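# Place blue foam block, else cardboard box, on counter

## Task

Search the room's floor for a blue foam block. If one exists, set it on the counter; if none exists, set the cardboard box on the counter in its place. Nothing other than that one object may end up on the counter. The robot must not topple or finish leaning, or the task fails. The object has to rest on the counter by itself at the end, not held there by the robot.

## Robot and tools

ROBOT. A Hello Robot Stretch 3 with a single arm. A two-wheeled base (0.33 m long, 0.34 m wide) carries a mast with a lift; the arm sticks out to the robot's RIGHT side, so to move the gripper forward you drive the base. The base cannot go sideways. Turning in place pivots about the point between the drive wheels, 0.05 m behind the front edge. With the arm retracted and wrist folded, the robot sweeps a 0.28 m radius circle when turning; an unfolded level wrist reaches beyond it. Cameras: head_camera and nav_camera on the head (aimed by head_pan_rad and head_tilt_rad), wrist_camera on the gripper.

FRAMES. Base frame: origin on the floor midway between the drive wheels, x forward, y left, z up. hand_pose is reported in this frame, at the point where closed fingertips meet. Odometry frame is the base frame at the scene's start; heading is positive to the left, -3.142 to 3.142.

execute_actions takes "actions", a list run in order (empty list = just report state and images). Each action may hold "robot", "steps" (1 to 450 control steps at 30 per second; default 1) and "until" (only alongside steps; ends the action early once all its conditions hold). {"steps": n} alone waits. "robot" is either one command, a list of up to 8 commands run one after another (entries may also be {"pause_s": s}, s up to 15 seconds), or {"stop": true}, which brakes everything and clears the queue. A command may contain:
- "base": exactly one of {"translate_m": d}, a straight drive of d metres relative to where the base is when the command begins (positive forward, |d| at most 1), or {"rotate_rad": d}, a relative turn in place of d radians (positive = counter-clockwise seen from above, |d| at most 3.2).
- "joints": absolute targets by name; unnamed joints keep their previous targets. lift_m 0 to 1.1 m (arm height); arm_m 0 to 0.52 m (extension); wrist_yaw_rad -1.345 to 4.42 (0 along the arm, positive swings toward the front, 3.0 folds over the base); wrist_pitch_rad -1.57 to 0.451 (0 level, negative tips fingers down); wrist_roll_rad -2.911 to 2.911 (0 fingers side by side); gripper_m -0.089 to 0.179 (larger is wider; true fingertip gap is less than the value, by 0.007 nearly shut to 0.025 wide open; zero gap below 0.007); head_pan_rad -3.953 to 1.73 (0 ahead, positive left, -1.57 looks along the arm); head_tilt_rad -1.53 to 0.419 (negative down).
- "contact_limits": {"arm_m": e}, motor effort in percent (1 to 100) at which the arm's motion halts with contact_stop; lower is gentler, too low halts immediately. It lasts until arm_m's next command.
Any invalid value rejects the whole call and nothing runs. New commands take effect immediately and discard the rest of an older queue.

"until" uses {"robot": {...}} with fields such as status "ended" (nothing moving and no queue running), base_status, queue, queue_left, refusals, or per joint its reading, _goal and _status. Numbers use pairs like [">", 0.3]; statuses use a word or ["!=", "moving"]. {"any": {"status": "ended"}} fires when the first motion or queue ends. A standard wait: steps 450 with until {"robot": {"status": "ended"}}.

zoom_image: "camera" (head_camera, nav_camera or wrist_camera) and "region" [x0, y0, x1, y1] in pixels of that camera's latest image, origin top-left, at most 504 by 504.

finished_scene: "scene", the integer of the scene being closed. Irreversible; only call once everything has come to rest and the object sits on the counter unaided.

RESULTS. Each result is one instant plus one image per camera. base_status shows progress as (moved of goal). joint_goals, joint_status, measured_speeds (units per second) and motor_effort (percent, peak in brackets, noisy and offset) are listed. Status words: moving, done, off_target (stuck short, may still push), contact_stop (lift or arm met resistance and went slack until next command), time_out, stopped, not_commanded, torque_fault (a wrist servo shut off for 10 s; joint limp, goals refused). refusals counts refused goals; queue is idle/running/done/dropped/stopped; queue_left counts unstarted commands. Lines starting refused:, dropped:, replaced: explain issues. robot.on_its_own reports joints whose goal the robot changed, slack or off joints, efforts outside rest range, and base tilt of 3 degrees or more. lidar_m gives 12 distances in 30-degree sectors from straight ahead counter-clockwise (4th left, 7th behind, 10th right), in a plane 0.17 m up. wrist_depth_mm and head_depth_mm give 7x7 median depths in mm. base_tilt is in degrees, forward and right positive.

SPEED. Full base speed (0.30 m/s, 1.9 rad/s) needs lift_m under 0.30, arm_m under 0.03 and wrist_yaw_rad over 2.54; otherwise 0.10 m/s and 0.63 rad/s.

GRIPPER. Close to a value below the object's width to grasp; open at least 0.02 above the touching value to release. Readings and done do not prove a grasp; check images. Overly hard squeezing is reduced by a stall guard and objects may slip.

AVOID. Fold or unfold the wrist only with lift_m between 0.32 and 0.95, wrist_pitch_rad -0.4 and roll near 0; after folding, lift may go down to 0.25. With wrist_yaw_rad below -0.4 keep pitch at -0.5 or lower. Pushing into something rigid with the gripper higher than about 0.45 m can tip the robot; repeated pushes after a contact_stop are worse. Do not drive while holding or pressing against something fixed, and take care not to snag furniture, especially reversing. If tilted, back out the last move in small steps, free the gripper, and lower lift_m to about 0.2. Avoid drops, slams and hard pushes, and keep other objects from falling or landing on the counter. Loose objects may occasionally get nudged by outside forces.

Each tool is called after "Request:" by a JSON object that holds its "method" and its "body", one argument or row to a line.

## Session

Request:
{"method": "execute_actions", "body": {
  "actions": []
}}

Scene clock: 0.00 s.
robot.base_odometry: x=+0.000 y=+0.000 heading=+0.000 (m, m, rad; robot's odometry frame)
robot.turned_by_wheels: +0.000 (rad since the last result)
robot.turned_by_imu: +0.000 (rad since the last result)
robot.base_tilt: forward=-1.9 right=-1.4 (deg)
robot.lidar_m: 1.52 1.54 1.52 1.67 1.49 1.47 1.16 2.25 2.22 2.46 1.40 1.39
robot.head_depth_mm: 2058 3132 3301 3343 1955 1396 1401 / 2068 2825 2924 2983 1914 1501 1501 / 2070 2526 2547 2581 1892 1632 1621 / 2094 2220 2253 2263 1855 1784 1782 / 1942 1992 2011 2045 1967 1970 1966 / 1784 1794 1822 1833 1828 1859 1890 / 1634 1645 1652 1678 1675 1695 1704
robot.base_status: not_commanded
robot.joint_positions: lift_m=+0.403 arm_m=-0.001 wrist_yaw_rad=+2.934 wrist_pitch_rad=-0.635 wrist_roll_rad=-0.007 gripper_m=+0.037 head_pan_rad=+0.004 head_tilt_rad=-0.023
robot.joint_goals: lift_m=+0.403 arm_m=-0.001 wrist_yaw_rad=+2.934 wrist_pitch_rad=-0.635 wrist_roll_rad=-0.007 gripper_m=+0.037 head_pan_rad=+0.004 head_tilt_rad=-0.023
robot.joint_status: lift_m=not_commanded arm_m=not_commanded wrist_yaw_rad=not_commanded wrist_pitch_rad=not_commanded wrist_roll_rad=not_commanded gripper_m=not_commanded head_pan_rad=not_commanded head_tilt_rad=not_commanded
robot.measured_speeds: translate_m=+0.000 rotate_rad=+0.000 lift_m=+0.000 arm_m=+0.000 wrist_yaw_rad=+0.000 wrist_pitch_rad=+0.000 wrist_roll_rad=+0.000 head_pan_rad=+0.000 head_tilt_rad=+0.000
robot: refusals=0 queue=idle queue_left=0
robot.motor_effort: left_wheel=+0 right_wheel=+1 lift_m=+35 arm_m=+0 wrist_yaw_rad=+0 wrist_pitch_rad=+4 wrist_roll_rad=+0 gripper_m=+1 head_pan_rad=+0 head_tilt_rad=+2 (%)
robot.hand_pose: x=+0.0183 y=+0.0440 z=+0.3708 quat_wxyz=(+0.289, +0.688, +0.151, +0.648) (m; robot's base frame)
robot.wrist_depth_mm: - - - - - - - / 851 - 889 931 969 - - / 729 - 760 782 806 824 835 / 635 636 664 670 686 700 712 / 559 571 - 594 608 613 618 / 506 - - 532 534 550 552 / - - - 487 480 491 498
pictures: head_camera (sideways: a quarter turn clockwise sets it upright), nav_camera (sideways: a quarter turn counterclockwise sets it upright), wrist_camera
Images, in order (width x height): head_camera 896x504, nav_camera 672x504, wrist_camera 644x364.

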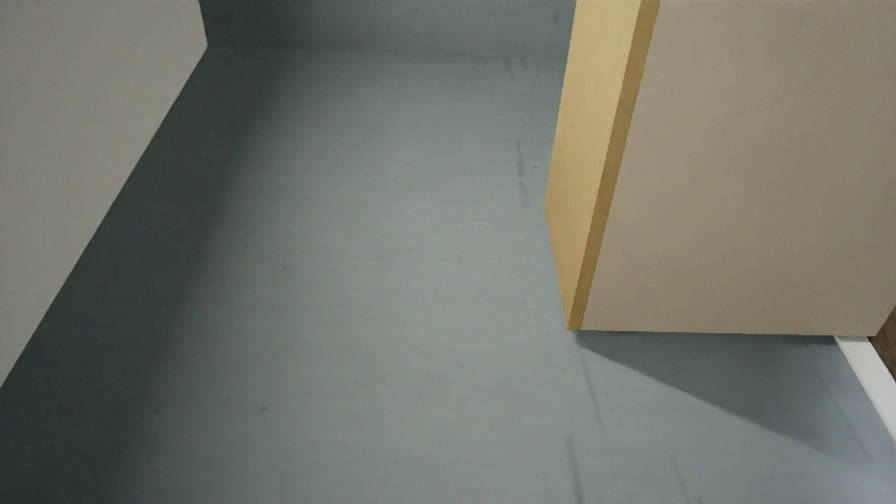

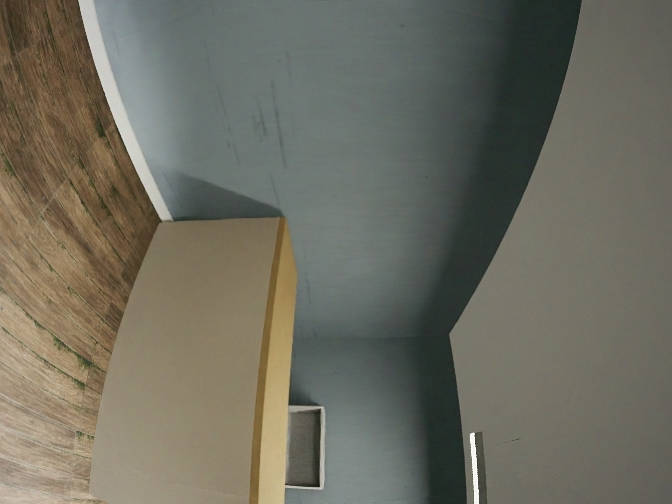

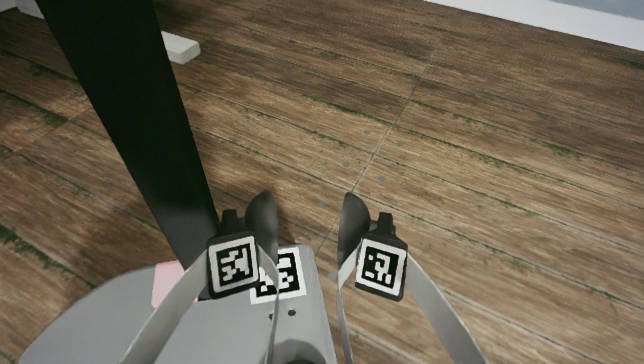

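Request:
{"method": "execute_actions", "body": {
  "actions": [
    {"robot":{"joints":{"head_pan_rad":-0.9,"head_tilt_rad":-0.7,"wrist_pitch_rad":-0.4}},"steps":450,"until":{"robot":{"status":"ended"}}}
  ]
}}

Request:
{"method": "execute_actions", "body": {
  "actions": [
    {"robot":{"joints":{"head_pan_rad":-2.3}},"steps":450,"until":{"robot":{"status":"ended"}}}
  ]
}}

Request:
{"method": "execute_actions", "body": {
  "actions": [
    {"robot":{"joints":{"head_pan_rad":-3.7}},"steps":450,"until":{"robot":{"status":"ended"}}}
  ]
}}

Scene clock: 1.37 s.
robot.base_odometry: x=+0.000 y=+0.000 heading=+0.000 (m, m, rad; robot's odometry frame)
robot.turned_by_wheels: +0.000 (rad since the last result)
robot.turned_by_imu: +0.000 (rad since the last result)
robot.base_tilt: forward=-2.0 right=-1.4 (deg)
robot.lidar_m: 1.52 1.54 1.53 1.67 1.49 1.47 1.16 2.25 2.22 2.45 1.40 1.39
robot.head_depth_mm: 3022 3297 2552 1981 1624 1370 1195 / 2972 3266 2526 1990 1634 1377 1194 / 2945 3180 2543 1997 1640 1374 1195 / 2786 1348 1518 1751 1617 1386 1194 / 2722 1320 1492 1717 1632 1385 1202 / 2612 1296 1466 1682 1640 1384 1199 / 2577 1284 1434 1649 1641 1390 1202
robot.base_status: not_commanded
robot.joint_positions: lift_m=+0.403 arm_m=-0.001 wrist_yaw_rad=+2.934 wrist_pitch_rad=-0.425 wrist_roll_rad=-0.007 gripper_m=+0.037 head_pan_rad=-0.893 head_tilt_rad=-0.691
robot.joint_goals: lift_m=+0.403 arm_m=-0.001 wrist_yaw_rad=+2.934 wrist_pitch_rad=-0.400 wrist_roll_rad=-0.007 gripper_m=+0.037 head_pan_rad=-0.900 head_tilt_rad=-0.700
robot.joint_status: lift_m=not_commanded arm_m=not_commanded wrist_yaw_rad=not_commanded wrist_pitch_rad=done wrist_roll_rad=not_commanded gripper_m=not_commanded head_pan_rad=done head_tilt_rad=done
robot.measured_speeds: translate_m=+0.000 rotate_rad=+0.000 lift_m=+0.000 arm_m=+0.000 wrist_yaw_rad=+0.000 wrist_pitch_rad=+0.000 wrist_roll_rad=+0.000 head_pan_rad=+0.000 head_tilt_rad=+0.000
robot: refusals=0 queue=done queue_left=0
robot.motor_effort: left_wheel=+0(1) right_wheel=+1(1) lift_m=+35(35) arm_m=-1(0) wrist_yaw_rad=+0(0) wrist_pitch_rad=+8(8) wrist_roll_rad=+0(0) gripper_m=+0(1) head_pan_rad=-3(38) head_tilt_rad=-5(46) (%)
robot.hand_pose: x=+0.0248 y=+0.0749 z=+0.4146 quat_wxyz=(+0.220, +0.700, +0.078, +0.675) (m; robot's base frame)
robot.wrist_depth_mm: - - - - - - - / - - - - - - - / - - - - - - - / 822 - 870 883 898 912 952 / 692 - - 720 752 753 771 / 594 599 589 626 622 646 654 / 517 527 553 555 547 558 562
pictures: head_camera (sideways: a quarter turn clockwise sets it upright), nav_camera (sideways: a quarter turn counterclockwise sets it upright), wrist_camera
Images, in order (width x height): head_camera 896x504, nav_camera 672x504, wrist_camera 644x364.

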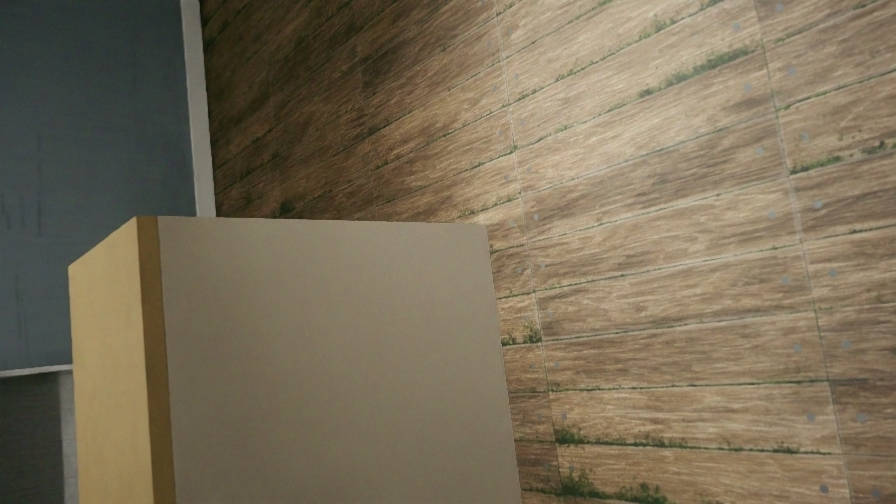

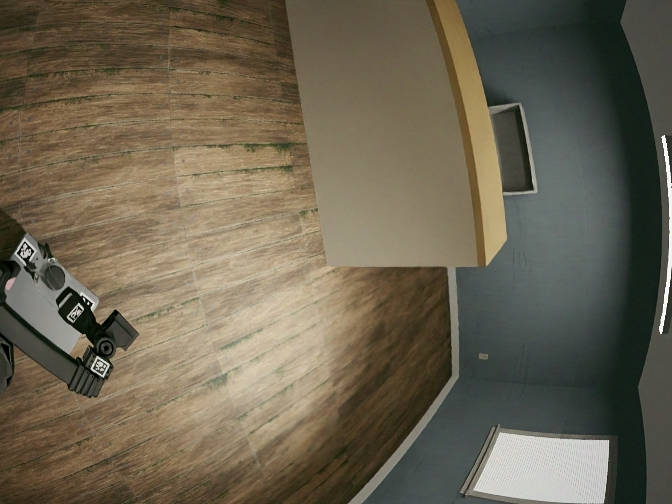

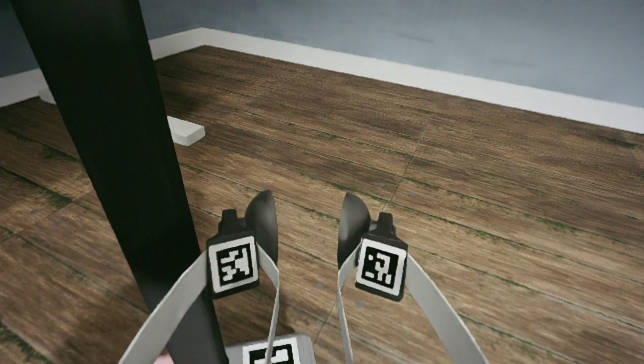

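Scene clock: 2.60 s.
robot.base_odometry: x=+0.000 y=+0.000 heading=+0.000 (m, m, rad; robot's odometry frame)
robot.turned_by_wheels: +0.000 (rad since the last result)
robot.turned_by_imu: +0.000 (rad since the last result)
robot.base_tilt: forward=-1.9 right=-1.4 (deg)
robot.lidar_m: 1.52 1.54 1.52 1.67 1.49 1.47 1.16 2.25 2.22 2.46 1.40 1.39
robot.head_depth_mm: 1931 2152 2374 1986 1624 1378 1185 / 1929 2138 2375 2007 1631 1382 1199 / 1929 2163 2345 1986 1631 1381 1201 / 1928 2169 2369 1999 1630 1380 1197 / 1941 2141 2372 2010 1642 1385 1201 / 1937 2162 2350 2016 1630 1388 1197 / 1931 2151 2397 1997 1642 1376 1202
robot.base_status: not_commanded
robot.joint_positions: lift_m=+0.403 arm_m=-0.001 wrist_yaw_rad=+2.934 wrist_pitch_rad=-0.425 wrist_roll_rad=-0.007 gripper_m=+0.037 head_pan_rad=-2.293 head_tilt_rad=-0.691
robot.joint_goals: lift_m=+0.403 arm_m=-0.001 wrist_yaw_rad=+2.934 wrist_pitch_rad=-0.400 wrist_roll_rad=-0.007 gripper_m=+0.037 head_pan_rad=-2.300 head_tilt_rad=-0.700
robot.joint_status: lift_m=not_commanded arm_m=not_commanded wrist_yaw_rad=not_commanded wrist_pitch_rad=done wrist_roll_rad=not_commanded gripper_m=not_commanded head_pan_rad=done head_tilt_rad=done
robot.measured_speeds: translate_m=+0.000 rotate_rad=+0.000 lift_m=+0.000 arm_m=+0.000 wrist_yaw_rad=+0.000 wrist_pitch_rad=+0.000 wrist_roll_rad=+0.000 head_pan_rad=+0.000 head_tilt_rad=+0.000
robot: refusals=0 queue=done queue_left=0
robot.motor_effort: left_wheel=+0(1) right_wheel=+0(1) lift_m=+35(35) arm_m=+0(0) wrist_yaw_rad=+0(0) wrist_pitch_rad=+8(8) wrist_roll_rad=+0(0) gripper_m=+0(0) head_pan_rad=-2(38) head_tilt_rad=-5(5) (%)
robot.hand_pose: x=+0.0248 y=+0.0749 z=+0.4147 quat_wxyz=(+0.220, +0.700, +0.078, +0.675) (m; robot's base frame)
robot.wrist_depth_mm: - - - - - - - / - - - - - - - / - - - - - - - / 821 - 860 881 887 918 938 / 695 - - 730 747 760 769 / 597 602 583 618 627 645 658 / 524 525 549 555 547 560 564
pictures: head_camera (sideways: a quarter turn clockwise sets it upright), nav_camera (sideways: a quarter turn counterclockwise sets it upright), wrist_camera
Images, in order (width x height): head_camera 896x504, nav_camera 672x504, wrist_camera 644x364.

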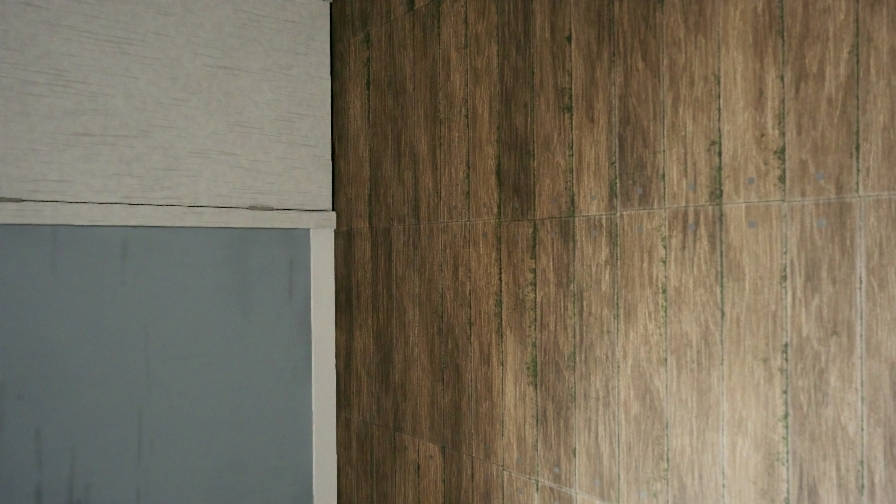

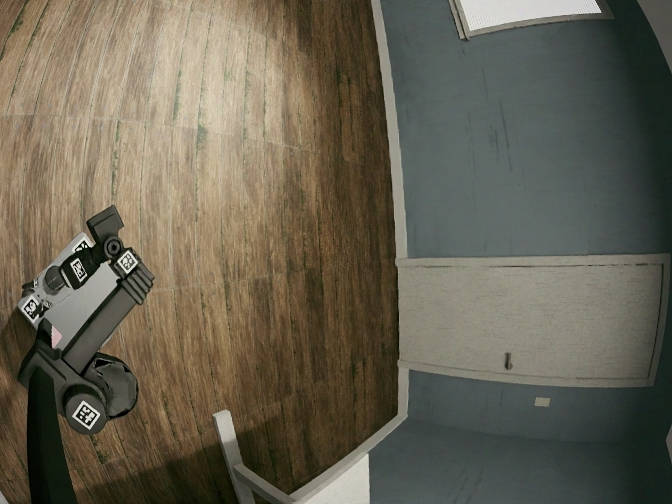

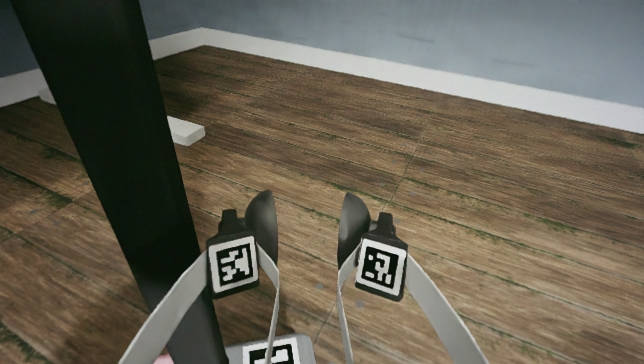

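Scene clock: 3.83 s.
robot.base_odometry: x=+0.000 y=+0.000 heading=+0.000 (m, m, rad; robot's odometry frame)
robot.turned_by_wheels: +0.000 (rad since the last result)
robot.turned_by_imu: +0.000 (rad since the last result)
robot.base_tilt: forward=-2.0 right=-1.4 (deg)
robot.lidar_m: 1.52 1.54 1.53 1.66 1.49 1.48 1.16 2.25 2.22 2.45 1.40 1.39
robot.head_depth_mm: 1228 1345 1137 879 1616 1414 - / 1241 1360 1127 908 1633 1377 1211 / 1268 1394 1135 914 1626 1381 1190 / 1280 1405 1140 916 1627 1377 1209 / 1308 1435 1099 946 1631 1378 1196 / 1326 1434 1142 949 1628 1381 1199 / 1340 1459 1138 950 1551 1381 1207
robot.base_status: not_commanded
robot.joint_positions: lift_m=+0.403 arm_m=-0.001 wrist_yaw_rad=+2.934 wrist_pitch_rad=-0.425 wrist_roll_rad=-0.007 gripper_m=+0.037 head_pan_rad=-3.693 head_tilt_rad=-0.692
robot.joint_goals: lift_m=+0.403 arm_m=-0.001 wrist_yaw_rad=+2.934 wrist_pitch_rad=-0.400 wrist_roll_rad=-0.007 gripper_m=+0.037 head_pan_rad=-3.700 head_tilt_rad=-0.700
robot.joint_status: lift_m=not_commanded arm_m=not_commanded wrist_yaw_rad=not_commanded wrist_pitch_rad=done wrist_roll_rad=not_commanded gripper_m=not_commanded head_pan_rad=done head_tilt_rad=done
robot.measured_speeds: translate_m=+0.000 rotate_rad=+0.000 lift_m=+0.000 arm_m=+0.000 wrist_yaw_rad=+0.000 wrist_pitch_rad=+0.000 wrist_roll_rad=+0.000 head_pan_rad=+0.000 head_tilt_rad=+0.000
robot: refusals=0 queue=done queue_left=0
robot.motor_effort: left_wheel=+0(1) right_wheel=+1(0) lift_m=+35(35) arm_m=-1(1) wrist_yaw_rad=+0(0) wrist_pitch_rad=+8(8) wrist_roll_rad=+0(0) gripper_m=+0(0) head_pan_rad=-3(35) head_tilt_rad=-5(5) (%)
robot.hand_pose: x=+0.0248 y=+0.0749 z=+0.4147 quat_wxyz=(+0.220, +0.700, +0.078, +0.675) (m; robot's base frame)
robot.wrist_depth_mm: - - - - - - - / - - - - - - - / - - - - - - - / 826 - 869 880 896 922 947 / 697 - - 732 746 762 759 / 596 596 593 622 624 638 648 / 523 527 547 556 552 558 568
pictures: head_camera (sideways: a quarter turn clockwise sets it upright), nav_camera (sideways: a quarter turn counterclockwise sets it upright), wrist_camera
Images, in order (width x height): head_camera 896x504, nav_camera 672x504, wrist_camera 644x364.

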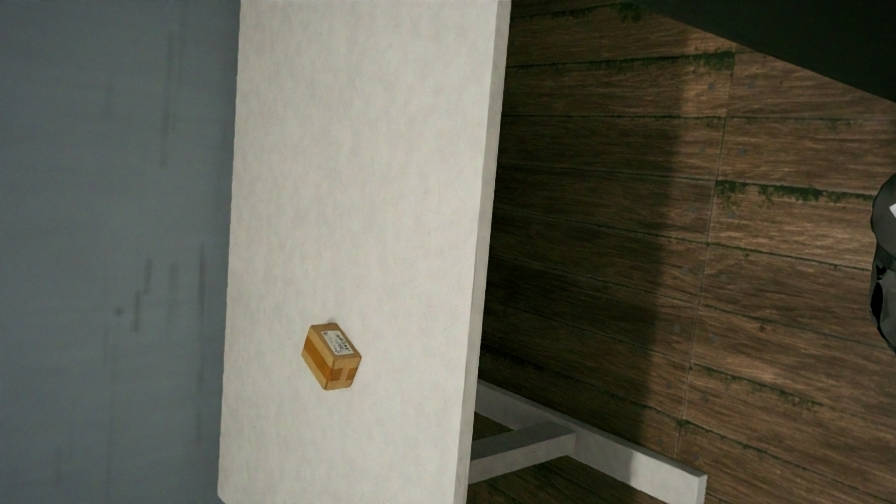

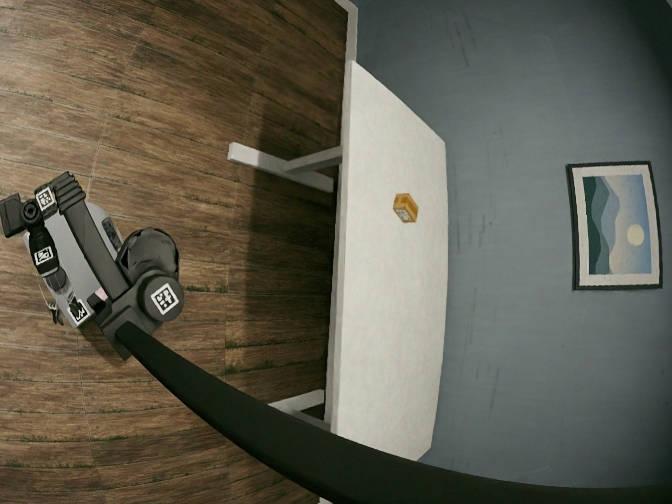

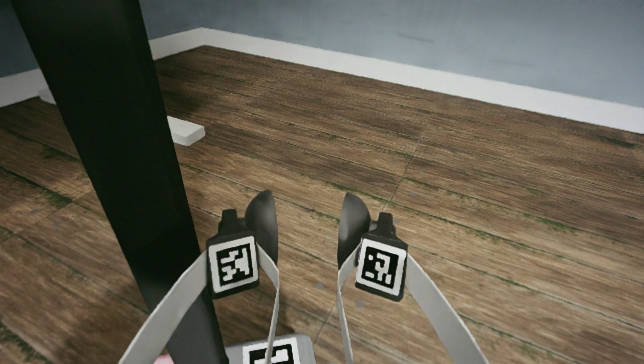

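Request:
{"method": "execute_actions", "body": {
  "actions": [
    {"robot":{"joints":{"lift_m":0.25,"head_pan_rad":-3.9},"base":{"rotate_rad":-1.2}},"steps":450,"until":{"robot":{"status":"ended"}}}
  ]
}}

Request:
{"method": "execute_actions", "body": {
  "actions": [
    {"robot":{"joints":{"head_pan_rad":1.7},"base":{"translate_m":1.0}},"steps":450,"until":{"robot":{"status":"ended"}}}
  ]
}}

Scene clock: 6.87 s.
robot.base_odometry: x=+0.000 y=+0.000 heading=-1.200 (m, m, rad; robot's odometry frame)
robot.turned_by_wheels: -1.200 (rad since the last result)
robot.turned_by_imu: -1.197 (rad since the last result)
robot.base_tilt: forward=-2.0 right=-1.4 (deg)
robot.lidar_m: 3.18 1.39 1.44 1.59 1.54 1.58 1.18 1.47 1.16 2.08 2.22 2.33
robot.head_depth_mm: 1257 - - - - - 1155 / 1307 1453 1633 1812 - - - / 1347 1501 1688 1872 1633 1381 1199 / 1390 1555 1762 1937 1631 1385 1192 / 1428 1608 1845 1978 1634 1382 1202 / 1492 1678 1923 1990 1638 1382 1199 / 1544 1742 1996 1973 1630 1389 1199
robot.base_status: done (rotate_rad -1.1999 of -1.2000)
robot.joint_positions: lift_m=+0.251 arm_m=-0.001 wrist_yaw_rad=+2.934 wrist_pitch_rad=-0.423 wrist_roll_rad=-0.007 gripper_m=+0.037 head_pan_rad=-3.893 head_tilt_rad=-0.692
robot.joint_goals: lift_m=+0.250 arm_m=-0.001 wrist_yaw_rad=+2.934 wrist_pitch_rad=-0.400 wrist_roll_rad=-0.007 gripper_m=+0.037 head_pan_rad=-3.900 head_tilt_rad=-0.700
robot.joint_status: lift_m=done arm_m=not_commanded wrist_yaw_rad=not_commanded wrist_pitch_rad=done wrist_roll_rad=not_commanded gripper_m=not_commanded head_pan_rad=done head_tilt_rad=done
robot.measured_speeds: translate_m=+0.000 rotate_rad=+0.000 lift_m=+0.000 arm_m=+0.000 wrist_yaw_rad=+0.000 wrist_pitch_rad=+0.000 wrist_roll_rad=+0.000 head_pan_rad=+0.000 head_tilt_rad=+0.000
robot: refusals=0 queue=done queue_left=0
robot.motor_effort: left_wheel=+2(13) right_wheel=-2(5) lift_m=+16(36) arm_m=+0(0) wrist_yaw_rad=+0(0) wrist_pitch_rad=+8(8) wrist_roll_rad=+0(0) gripper_m=+0(0) head_pan_rad=-3(15) head_tilt_rad=-5(5) (%)
robot.hand_pose: x=+0.0248 y=+0.0751 z=+0.2622 quat_wxyz=(+0.219, +0.700, +0.077, +0.675) (m; robot's base frame)
robot.wrist_depth_mm: - - - - - - - / - - - - - - - / 732 - 784 803 823 854 881 / 600 - 626 644 650 661 683 / 500 - - 528 541 545 560 / 447 - - 442 448 461 467 / - - - - 396 401 405
pictures: head_camera (sideways: a quarter turn clockwise sets it upright), nav_camera (sideways: a quarter turn counterclockwise sets it upright), wrist_camera
Images, in order (width x height): head_camera 896x504, nav_camera 672x504, wrist_camera 644x364.

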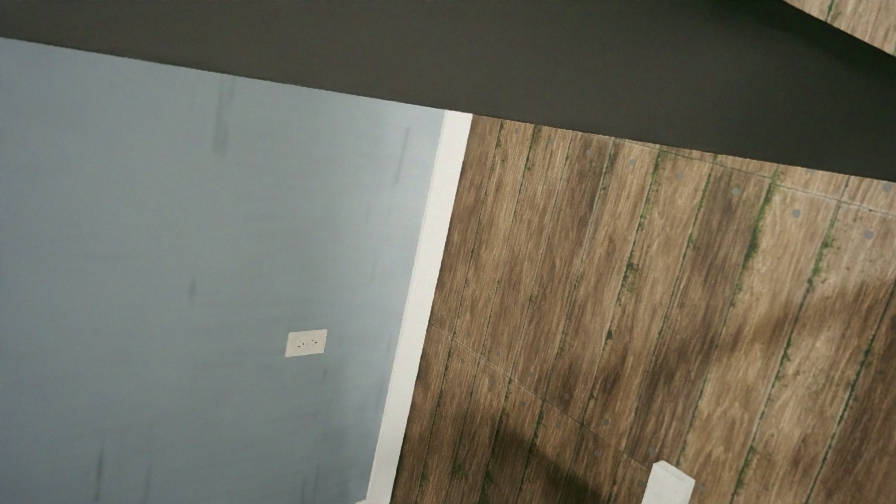

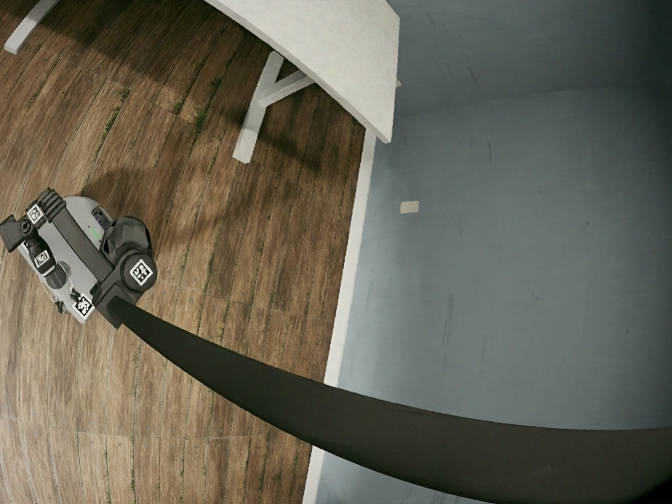

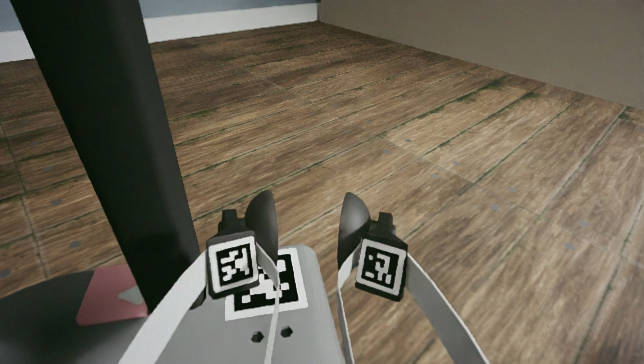

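Scene clock: 11.80 s.
robot.base_odometry: x=+0.362 y=-0.932 heading=-1.200 (m, m, rad; robot's odometry frame)
robot.turned_by_wheels: +0.000 (rad since the last result)
robot.turned_by_imu: +0.002 (rad since the last result)
robot.base_tilt: forward=-1.9 right=-1.4 (deg)
robot.lidar_m: 2.46 0.74 0.56 0.75 2.04 2.10 2.18 1.86 2.42 1.81 1.74 1.81
robot.head_depth_mm: 2014 1055 849 899 977 1059 1137 / 1756 1058 995 1089 1199 1294 1196 / 1758 1184 1234 1388 1516 1375 1197 / 1772 1429 1633 1804 1639 1382 1204 / 1754 1929 2191 1982 1639 1383 1206 / 1752 1929 2152 2041 - - - / 1694 1872 - - - - 1158
robot.base_status: done (translate_m +1.0000 of +1.0000)
robot.joint_positions: lift_m=+0.251 arm_m=-0.001 wrist_yaw_rad=+2.934 wrist_pitch_rad=-0.423 wrist_roll_rad=-0.007 gripper_m=+0.037 head_pan_rad=+1.693 head_tilt_rad=-0.692
robot.joint_goals: lift_m=+0.250 arm_m=-0.001 wrist_yaw_rad=+2.934 wrist_pitch_rad=-0.400 wrist_roll_rad=-0.007 gripper_m=+0.037 head_pan_rad=+1.700 head_tilt_rad=-0.700
robot.joint_status: lift_m=done arm_m=not_commanded wrist_yaw_rad=not_commanded wrist_pitch_rad=done wrist_roll_rad=not_commanded gripper_m=not_commanded head_pan_rad=done head_tilt_rad=done
robot.measured_speeds: translate_m=+0.000 rotate_rad=+0.000 lift_m=+0.000 arm_m=+0.000 wrist_yaw_rad=+0.000 wrist_pitch_rad=+0.000 wrist_roll_rad=+0.000 head_pan_rad=+0.000 head_tilt_rad=+0.000
robot: refusals=0 queue=done queue_left=0
robot.motor_effort: left_wheel=+2(15) right_wheel=-1(4) lift_m=+16(16) arm_m=+0(1) wrist_yaw_rad=+0(0) wrist_pitch_rad=+8(8) wrist_roll_rad=+0(0) gripper_m=-1(1) head_pan_rad=+3(38) head_tilt_rad=-5(5) (%)
robot.hand_pose: x=+0.0248 y=+0.0751 z=+0.2622 quat_wxyz=(+0.219, +0.700, +0.077, +0.675) (m; robot's base frame)
robot.wrist_depth_mm: - - - 729 580 520 - / - - - 790 619 629 - / 738 - 790 764 655 762 873 / 588 - 627 638 642 665 675 / 494 - - 525 536 543 554 / 449 - - 445 450 463 469 / - - - - 393 402 405
pictures: head_camera (sideways: a quarter turn clockwise sets it upright), nav_camera (sideways: a quarter turn counterclockwise sets it upright), wrist_camera
Images, in order (width x height): head_camera 896x504, nav_camera 672x504, wrist_camera 644x364.

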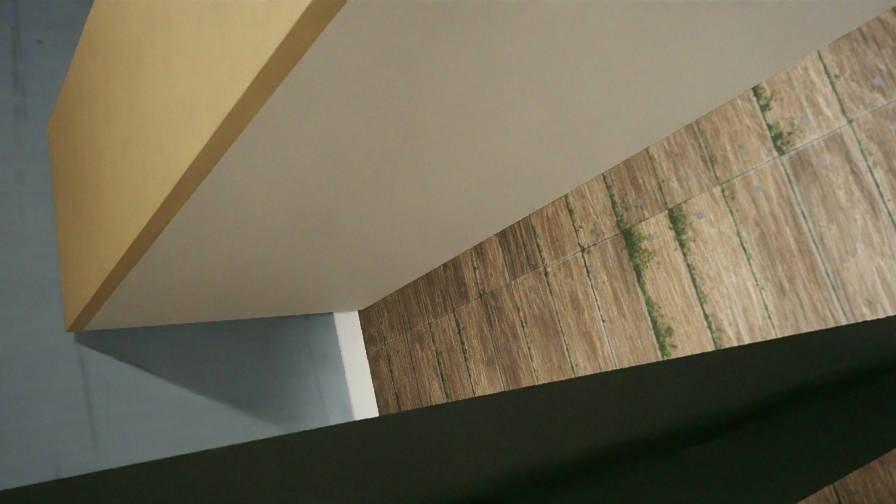

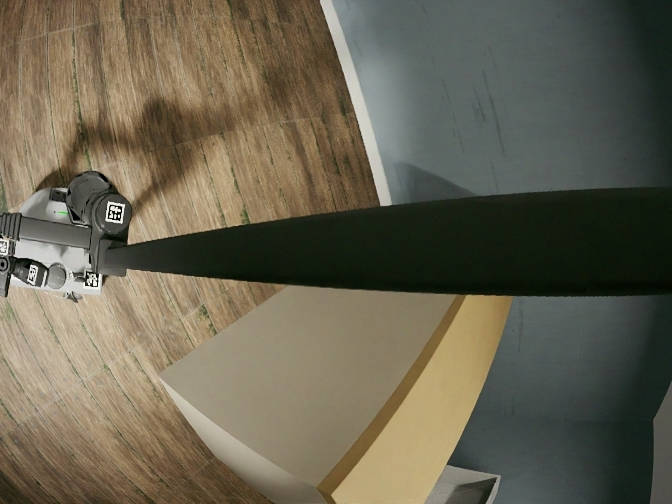

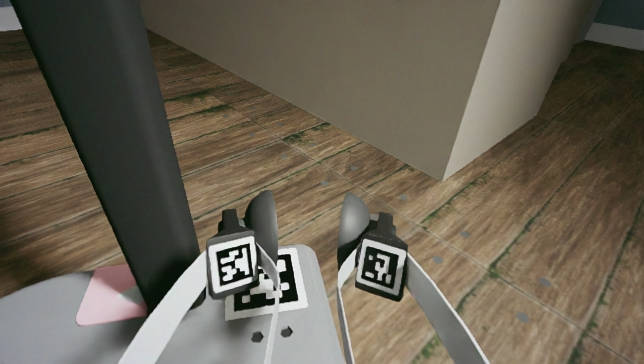

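Request:
{"method": "execute_actions", "body": {
  "actions": [
    {"robot":[{"joints":{"head_pan_rad":1.2},"base":{"translate_m":0.5}},{"base":{"rotate_rad":0.4}},{"base":{"translate_m":0.7}}],"steps":450,"until":{"robot":{"status":"ended"}}}
  ]
}}

Scene clock: 20.70 s.
robot.base_odometry: x=+1.031 y=-1.900 heading=-0.800 (m, m, rad; robot's odometry frame)
robot.turned_by_wheels: +0.400 (rad since the last result)
robot.turned_by_imu: +0.400 (rad since the last result)
robot.base_tilt: forward=-1.9 right=-1.4 (deg)
robot.lidar_m: 1.32 1.23 1.23 0.53 0.53 0.66 2.99 2.31 1.52 1.40 1.42 1.43
robot.head_depth_mm: 1539 1692 1654 1819 1588 1377 1197 / 1579 1780 1997 1885 1640 1377 1198 / 2205 2420 2358 1991 1635 1370 1192 / 2274 2502 2546 1993 1629 1380 1195 / 2159 2395 2543 1994 1623 1379 1207 / 2084 2304 2457 2001 1630 1382 1180 / 2004 2220 2381 2000 1554 828 955
robot.base_status: done (translate_m +0.7000 of +0.7000)
robot.joint_positions: lift_m=+0.251 arm_m=-0.001 wrist_yaw_rad=+2.934 wrist_pitch_rad=-0.423 wrist_roll_rad=-0.007 gripper_m=+0.037 head_pan_rad=+1.207 head_tilt_rad=-0.692
robot.joint_goals: lift_m=+0.250 arm_m=-0.001 wrist_yaw_rad=+2.934 wrist_pitch_rad=-0.400 wrist_roll_rad=-0.007 gripper_m=+0.037 head_pan_rad=+1.200 head_tilt_rad=-0.700
robot.joint_status: lift_m=done arm_m=not_commanded wrist_yaw_rad=not_commanded wrist_pitch_rad=done wrist_roll_rad=not_commanded gripper_m=not_commanded head_pan_rad=done head_tilt_rad=done
robot.measured_speeds: translate_m=+0.000 rotate_rad=+0.000 lift_m=+0.000 arm_m=+0.000 wrist_yaw_rad=+0.000 wrist_pitch_rad=+0.000 wrist_roll_rad=+0.000 head_pan_rad=+0.000 head_tilt_rad=+0.000
robot: refusals=0 queue=done queue_left=0
robot.motor_effort: left_wheel=-4(13) right_wheel=+2(8) lift_m=+16(16) arm_m=+0(0) wrist_yaw_rad=+1(0) wrist_pitch_rad=+8(8) wrist_roll_rad=+0(0) gripper_m=+0(0) head_pan_rad=-2(26) head_tilt_rad=-5(5) (%)
robot.hand_pose: x=+0.0248 y=+0.0751 z=+0.2622 quat_wxyz=(+0.219, +0.700, +0.077, +0.675) (m; robot's base frame)
robot.wrist_depth_mm: - 476 - - - - - / 453 511 - - - - - / 495 - 783 800 843 845 875 / 545 - 621 635 644 667 681 / 496 - - 526 535 540 552 / 451 - - 440 452 462 465 / - - - - 394 402 404
pictures: head_camera (sideways: a quarter turn clockwise sets it upright), nav_camera (sideways: a quarter turn counterclockwise sets it upright), wrist_camera
Images, in order (width x height): head_camera 896x504, nav_camera 672x504, wrist_camera 644x364.

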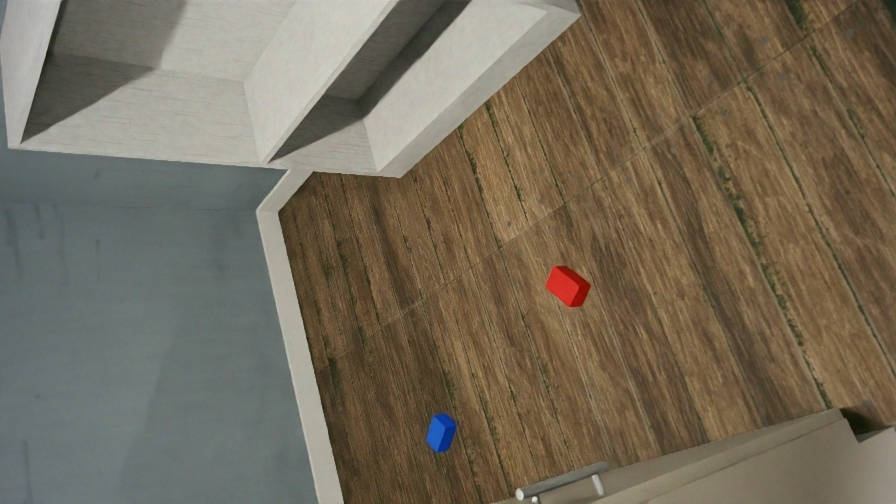

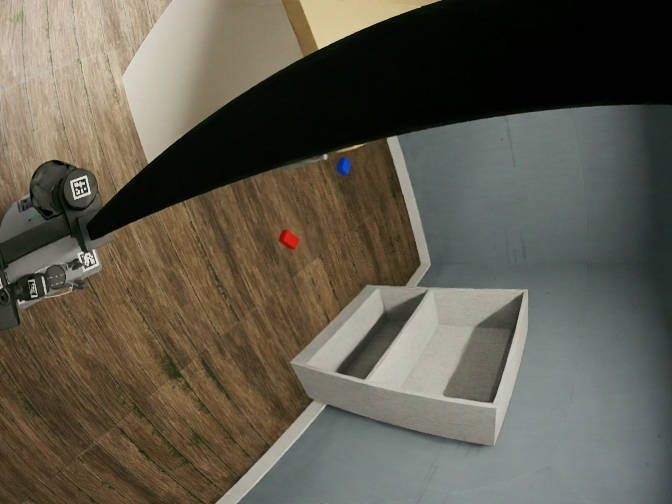

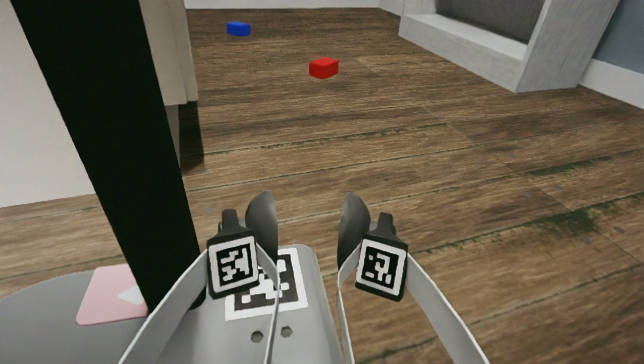

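Request:
{"method": "execute_actions", "body": {
  "actions": [
    {"robot":[{"base":{"translate_m":0.66}},{"joints":{"head_pan_rad":-2.9,"head_tilt_rad":-0.9},"base":{"rotate_rad":-1.5}},{"base":{"translate_m":-0.35}}],"steps":450,"until":{"robot":{"status":"ended"}}}
  ]
}}

Scene clock: 30.80 s.
robot.base_odometry: x=+1.724 y=-2.113 heading=-2.300 (m, m, rad; robot's odometry frame)
robot.turned_by_wheels: -1.500 (rad since the last result)
robot.turned_by_imu: -1.494 (rad since the last result)
robot.base_tilt: forward=-1.9 right=-1.4 (deg)
robot.lidar_m: 1.67 0.96 0.68 0.64 0.66 0.56 1.30 1.02 0.73 0.84 2.51 1.76
robot.head_depth_mm: 1835 2099 1916 1621 1413 1248 1138 / 1892 2135 1916 1626 1412 1248 - / 1937 2185 1905 1630 1412 1255 - / 1997 2192 1911 1634 1423 1253 1175 / 1836 2088 1918 1638 1419 1264 1166 / 1423 1554 1727 1628 1434 1261 1130 / 1184 1259 1338 1465 1426 1266 1135
robot.base_status: done (translate_m -0.3500 of -0.3500)
robot.joint_positions: lift_m=+0.251 arm_m=-0.001 wrist_yaw_rad=+2.934 wrist_pitch_rad=-0.423 wrist_roll_rad=-0.007 gripper_m=+0.037 head_pan_rad=-2.893 head_tilt_rad=-0.890
robot.joint_goals: lift_m=+0.250 arm_m=-0.001 wrist_yaw_rad=+2.934 wrist_pitch_rad=-0.400 wrist_roll_rad=-0.007 gripper_m=+0.037 head_pan_rad=-2.900 head_tilt_rad=-0.900
robot.joint_status: lift_m=done arm_m=not_commanded wrist_yaw_rad=not_commanded wrist_pitch_rad=done wrist_roll_rad=not_commanded gripper_m=not_commanded head_pan_rad=done head_tilt_rad=done
robot.measured_speeds: translate_m=+0.000 rotate_rad=+0.000 lift_m=+0.000 arm_m=+0.000 wrist_yaw_rad=+0.000 wrist_pitch_rad=+0.000 wrist_roll_rad=+0.000 head_pan_rad=+0.000 head_tilt_rad=+0.000
robot: refusals=0 queue=done queue_left=0
robot.motor_effort: left_wheel=+2(15) right_wheel=-1(6) lift_m=+16(16) arm_m=-1(1) wrist_yaw_rad=+0(0) wrist_pitch_rad=+8(8) wrist_roll_rad=+0(0) gripper_m=-1(0) head_pan_rad=-2(39) head_tilt_rad=-6(23) (%)
robot.hand_pose: x=+0.0248 y=+0.0751 z=+0.2622 quat_wxyz=(+0.219, +0.700, +0.077, +0.675) (m; robot's base frame)
robot.wrist_depth_mm: - 575 598 643 688 746 809 / 565 623 654 699 750 829 901 / 613 - 700 752 800 859 871 / 600 - 628 637 648 666 681 / 494 - - 523 538 544 554 / 450 - - 441 450 463 468 / - - - - 391 403 404
pictures: head_camera (sideways: a quarter turn clockwise sets it upright), nav_camera (sideways: a quarter turn counterclockwise sets it upright), wrist_camera
Images, in order (width x height): head_camera 896x504, nav_camera 672x504, wrist_camera 644x364.

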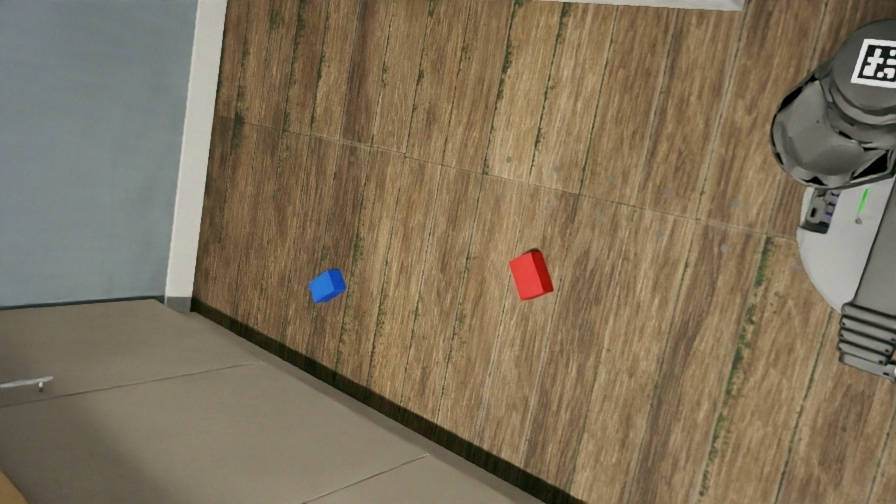

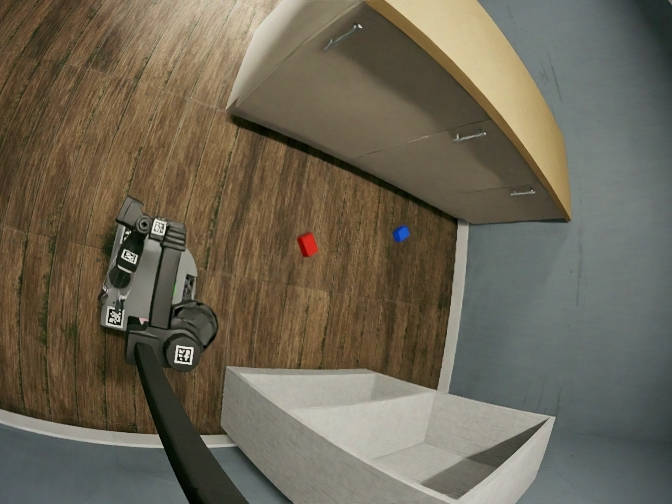

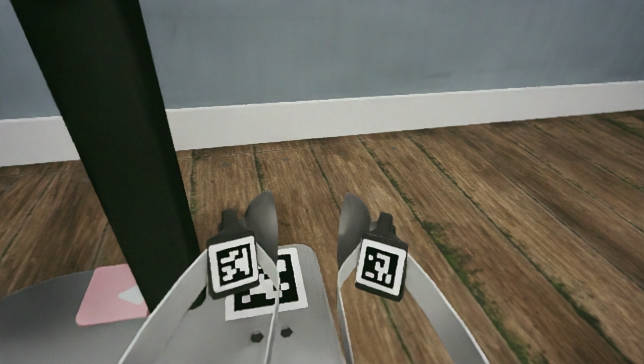

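Request:
{"method": "execute_actions", "body": {
  "actions": [
    {"robot":[{"base":{"rotate_rad":-0.2}},{"base":{"translate_m":-0.4}},{"base":{"rotate_rad":0.2},"joints":{"head_tilt_rad":-1.2,"head_pan_rad":-2.6}}],"steps":450,"until":{"robot":{"status":"ended"}}}
  ]
}}

Scene clock: 36.63 s.
robot.base_odometry: x=+2.045 y=-1.873 heading=-2.300 (m, m, rad; robot's odometry frame)
robot.turned_by_wheels: +0.000 (rad since the last result)
robot.turned_by_imu: -0.002 (rad since the last result)
robot.base_tilt: forward=-2.0 right=-1.4 (deg)
robot.lidar_m: 2.06 0.82 0.57 0.39 0.32 0.65 0.90 1.17 0.83 0.78 3.10 2.17
robot.head_depth_mm: 1704 1574 1447 1341 1260 - 1092 / 1729 1578 1449 1341 1275 - 1104 / 1736 1596 1468 1351 1289 - 1092 / 1702 1580 1462 1347 1290 - 1114 / 1377 1590 1477 1356 1283 1169 1116 / 1190 1359 1481 1372 1279 1184 1120 / 1041 1172 1433 1374 1281 1195 1122
robot.base_status: done (rotate_rad +0.1999 of +0.2000)
robot.joint_positions: lift_m=+0.251 arm_m=-0.001 wrist_yaw_rad=+2.934 wrist_pitch_rad=-0.423 wrist_roll_rad=-0.007 gripper_m=+0.037 head_pan_rad=-2.607 head_tilt_rad=-1.186
robot.joint_goals: lift_m=+0.250 arm_m=-0.001 wrist_yaw_rad=+2.934 wrist_pitch_rad=-0.400 wrist_roll_rad=-0.007 gripper_m=+0.037 head_pan_rad=-2.600 head_tilt_rad=-1.200
robot.joint_status: lift_m=done arm_m=not_commanded wrist_yaw_rad=not_commanded wrist_pitch_rad=done wrist_roll_rad=not_commanded gripper_m=not_commanded head_pan_rad=done head_tilt_rad=done
robot.measured_speeds: translate_m=+0.000 rotate_rad=+0.000 lift_m=+0.000 arm_m=+0.000 wrist_yaw_rad=+0.000 wrist_pitch_rad=+0.000 wrist_roll_rad=+0.000 head_pan_rad=+0.000 head_tilt_rad=+0.000
robot: refusals=0 queue=done queue_left=0
robot.motor_effort: left_wheel=-4(12) right_wheel=+3(7) lift_m=+16(16) arm_m=+0(1) wrist_yaw_rad=+0(1) wrist_pitch_rad=+8(8) wrist_roll_rad=+0(0) gripper_m=+0(1) head_pan_rad=+2(22) head_tilt_rad=-8(32) (%)
robot.hand_pose: x=+0.0248 y=+0.0751 z=+0.2622 quat_wxyz=(+0.219, +0.700, +0.077, +0.675) (m; robot's base frame)
robot.wrist_depth_mm: - 477 514 552 596 640 695 / 428 466 566 601 654 712 779 / 470 - 612 659 710 779 830 / 439 - 615 636 649 669 679 / 367 - - 524 539 546 560 / 333 - - 445 451 463 468 / - - - - 391 402 405
pictures: head_camera (sideways: a quarter turn clockwise sets it upright), nav_camera (sideways: a quarter turn counterclockwise sets it upright), wrist_camera
Images, in order (width x height): head_camera 896x504, nav_camera 672x504, wrist_camera 644x364.

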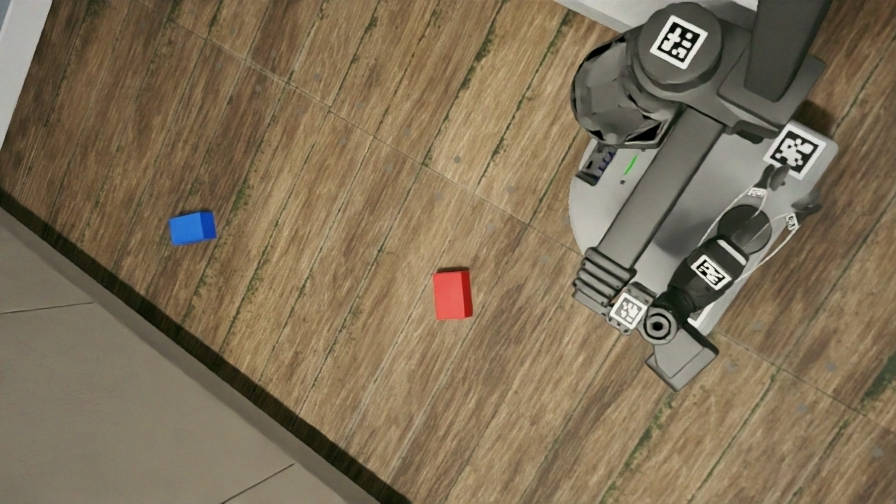

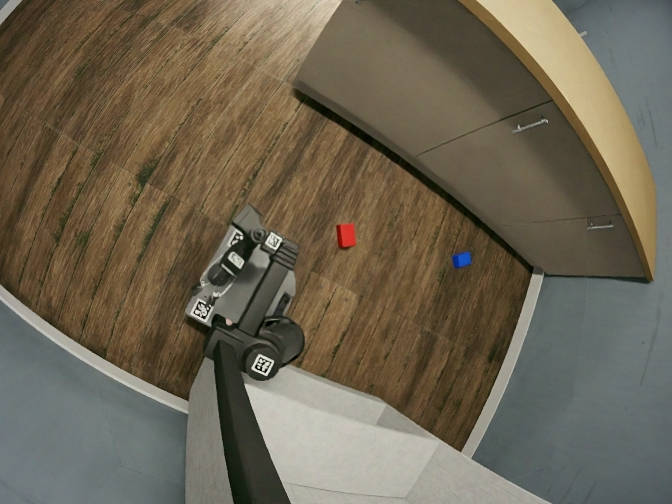

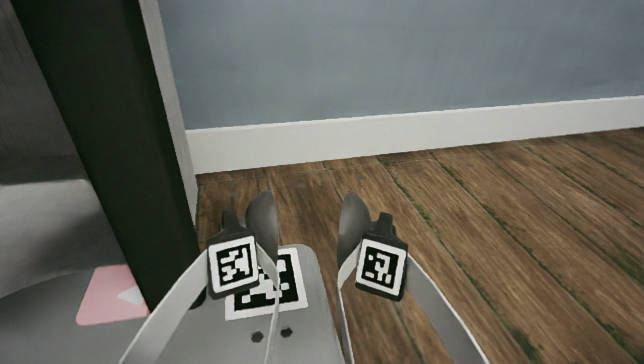

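Request:
{"method": "execute_actions", "body": {
  "actions": [
    {"robot":[{"base":{"translate_m":-0.95},"joints":{"head_pan_rad":-1.57,"head_tilt_rad":-1.1}},{"joints":{"lift_m":0.36}},{"joints":{"wrist_yaw_rad":0,"gripper_m":0.15}},{"joints":{"wrist_pitch_rad":-1.5,"lift_m":0.33}}],"steps":450,"until":{"robot":{"status":"ended"}}}
  ]
}}

Scene clock: 47.23 s.
robot.base_odometry: x=+2.678 y=-1.165 heading=-2.300 (m, m, rad; robot's odometry frame)
robot.turned_by_wheels: +0.000 (rad since the last result)
robot.turned_by_imu: -0.004 (rad since the last result)
robot.base_tilt: forward=-1.9 right=-1.4 (deg)
robot.lidar_m: 0.86 0.64 0.19 0.19 0.51 0.67 0.77 0.79 0.88 0.83 0.85 1.13
robot.head_depth_mm: 840 1016 1291 1399 1285 1184 1116 / 837 1014 1297 1415 1294 1210 - / 834 1011 1279 1411 1291 - - / 834 1012 1284 1418 1295 1207 1104 / 832 1009 1281 1415 1297 1195 1110 / 828 1001 1274 1422 1295 1200 1112 / 828 1008 1272 1431 1302 1207 1119
robot.base_status: done (translate_m -0.9500 of -0.9500)
robot.joint_positions: lift_m=+0.331 arm_m=-0.001 wrist_yaw_rad=+0.003 wrist_pitch_rad=-1.493 wrist_roll_rad=-0.007 gripper_m=+0.150 head_pan_rad=-1.576 head_tilt_rad=-1.100
robot.joint_goals: lift_m=+0.330 arm_m=-0.001 wrist_yaw_rad=+0.000 wrist_pitch_rad=-1.500 wrist_roll_rad=-0.007 gripper_m=+0.150 head_pan_rad=-1.570 head_tilt_rad=-1.100
robot.joint_status: lift_m=done arm_m=not_commanded wrist_yaw_rad=done wrist_pitch_rad=done wrist_roll_rad=not_commanded gripper_m=done head_pan_rad=done head_tilt_rad=done
robot.measured_speeds: translate_m=+0.000 rotate_rad=+0.000 lift_m=+0.000 arm_m=+0.000 wrist_yaw_rad=+0.000 wrist_pitch_rad=+0.000 wrist_roll_rad=+0.000 head_pan_rad=+0.000 head_tilt_rad=+0.000
robot: refusals=0 queue=done queue_left=0
robot.motor_effort: left_wheel=-5(16) right_wheel=+3(5) lift_m=+16(53) arm_m=-1(0) wrist_yaw_rad=-3(4) wrist_pitch_rad=-2(7) wrist_roll_rad=+0(0) gripper_m=+1(92) head_pan_rad=+3(37) head_tilt_rad=+0(12) (%)
robot.hand_pose: x=-0.0216 y=-0.1397 z=+0.2120 quat_wxyz=(+0.522, +0.483, -0.516, -0.478) (m; robot's base frame)
robot.wrist_depth_mm: 338 343 345 350 356 361 364 / 345 349 350 358 362 368 370 / 350 356 358 363 371 376 378 / 356 362 364 - - 384 387 / 364 368 373 - - - 397 / 371 378 380 - - - 407 / 383 385 388 - - - 415
pictures: head_camera (sideways: a quarter turn clockwise sets it upright), nav_camera (sideways: a quarter turn counterclockwise sets it upright), wrist_camera
Images, in order (width x height): head_camera 896x504, nav_camera 672x504, wrist_camera 644x364.

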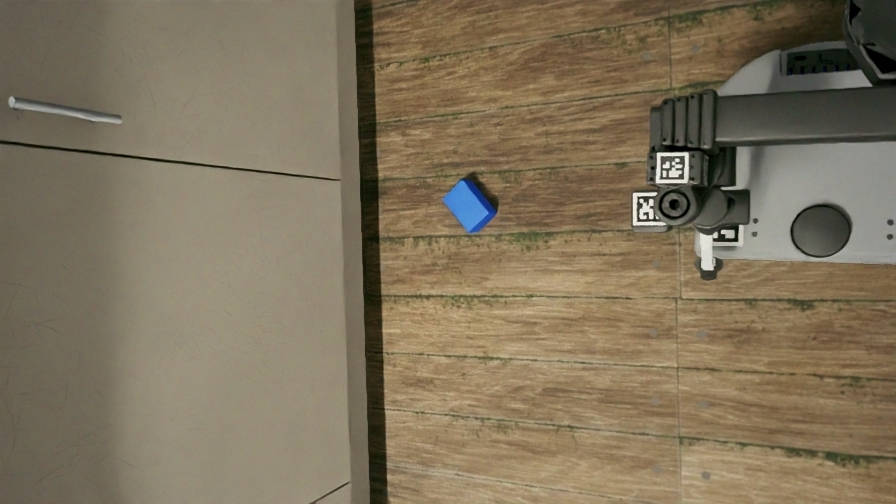

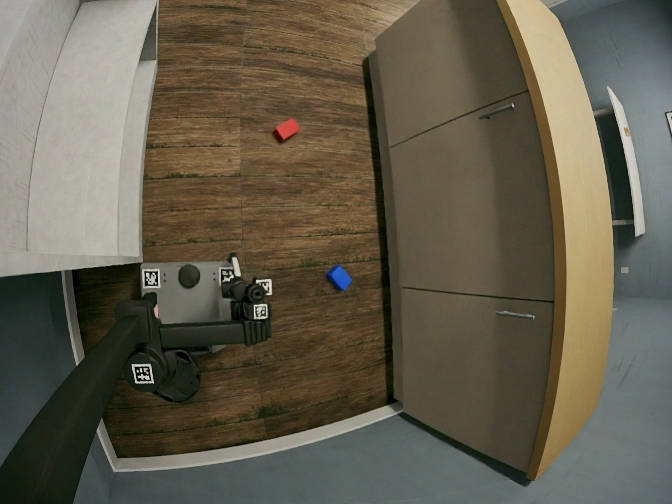

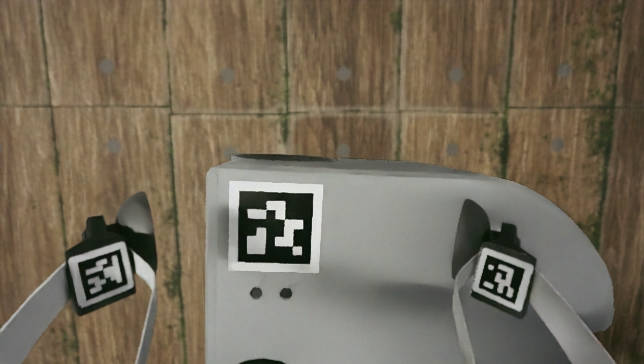

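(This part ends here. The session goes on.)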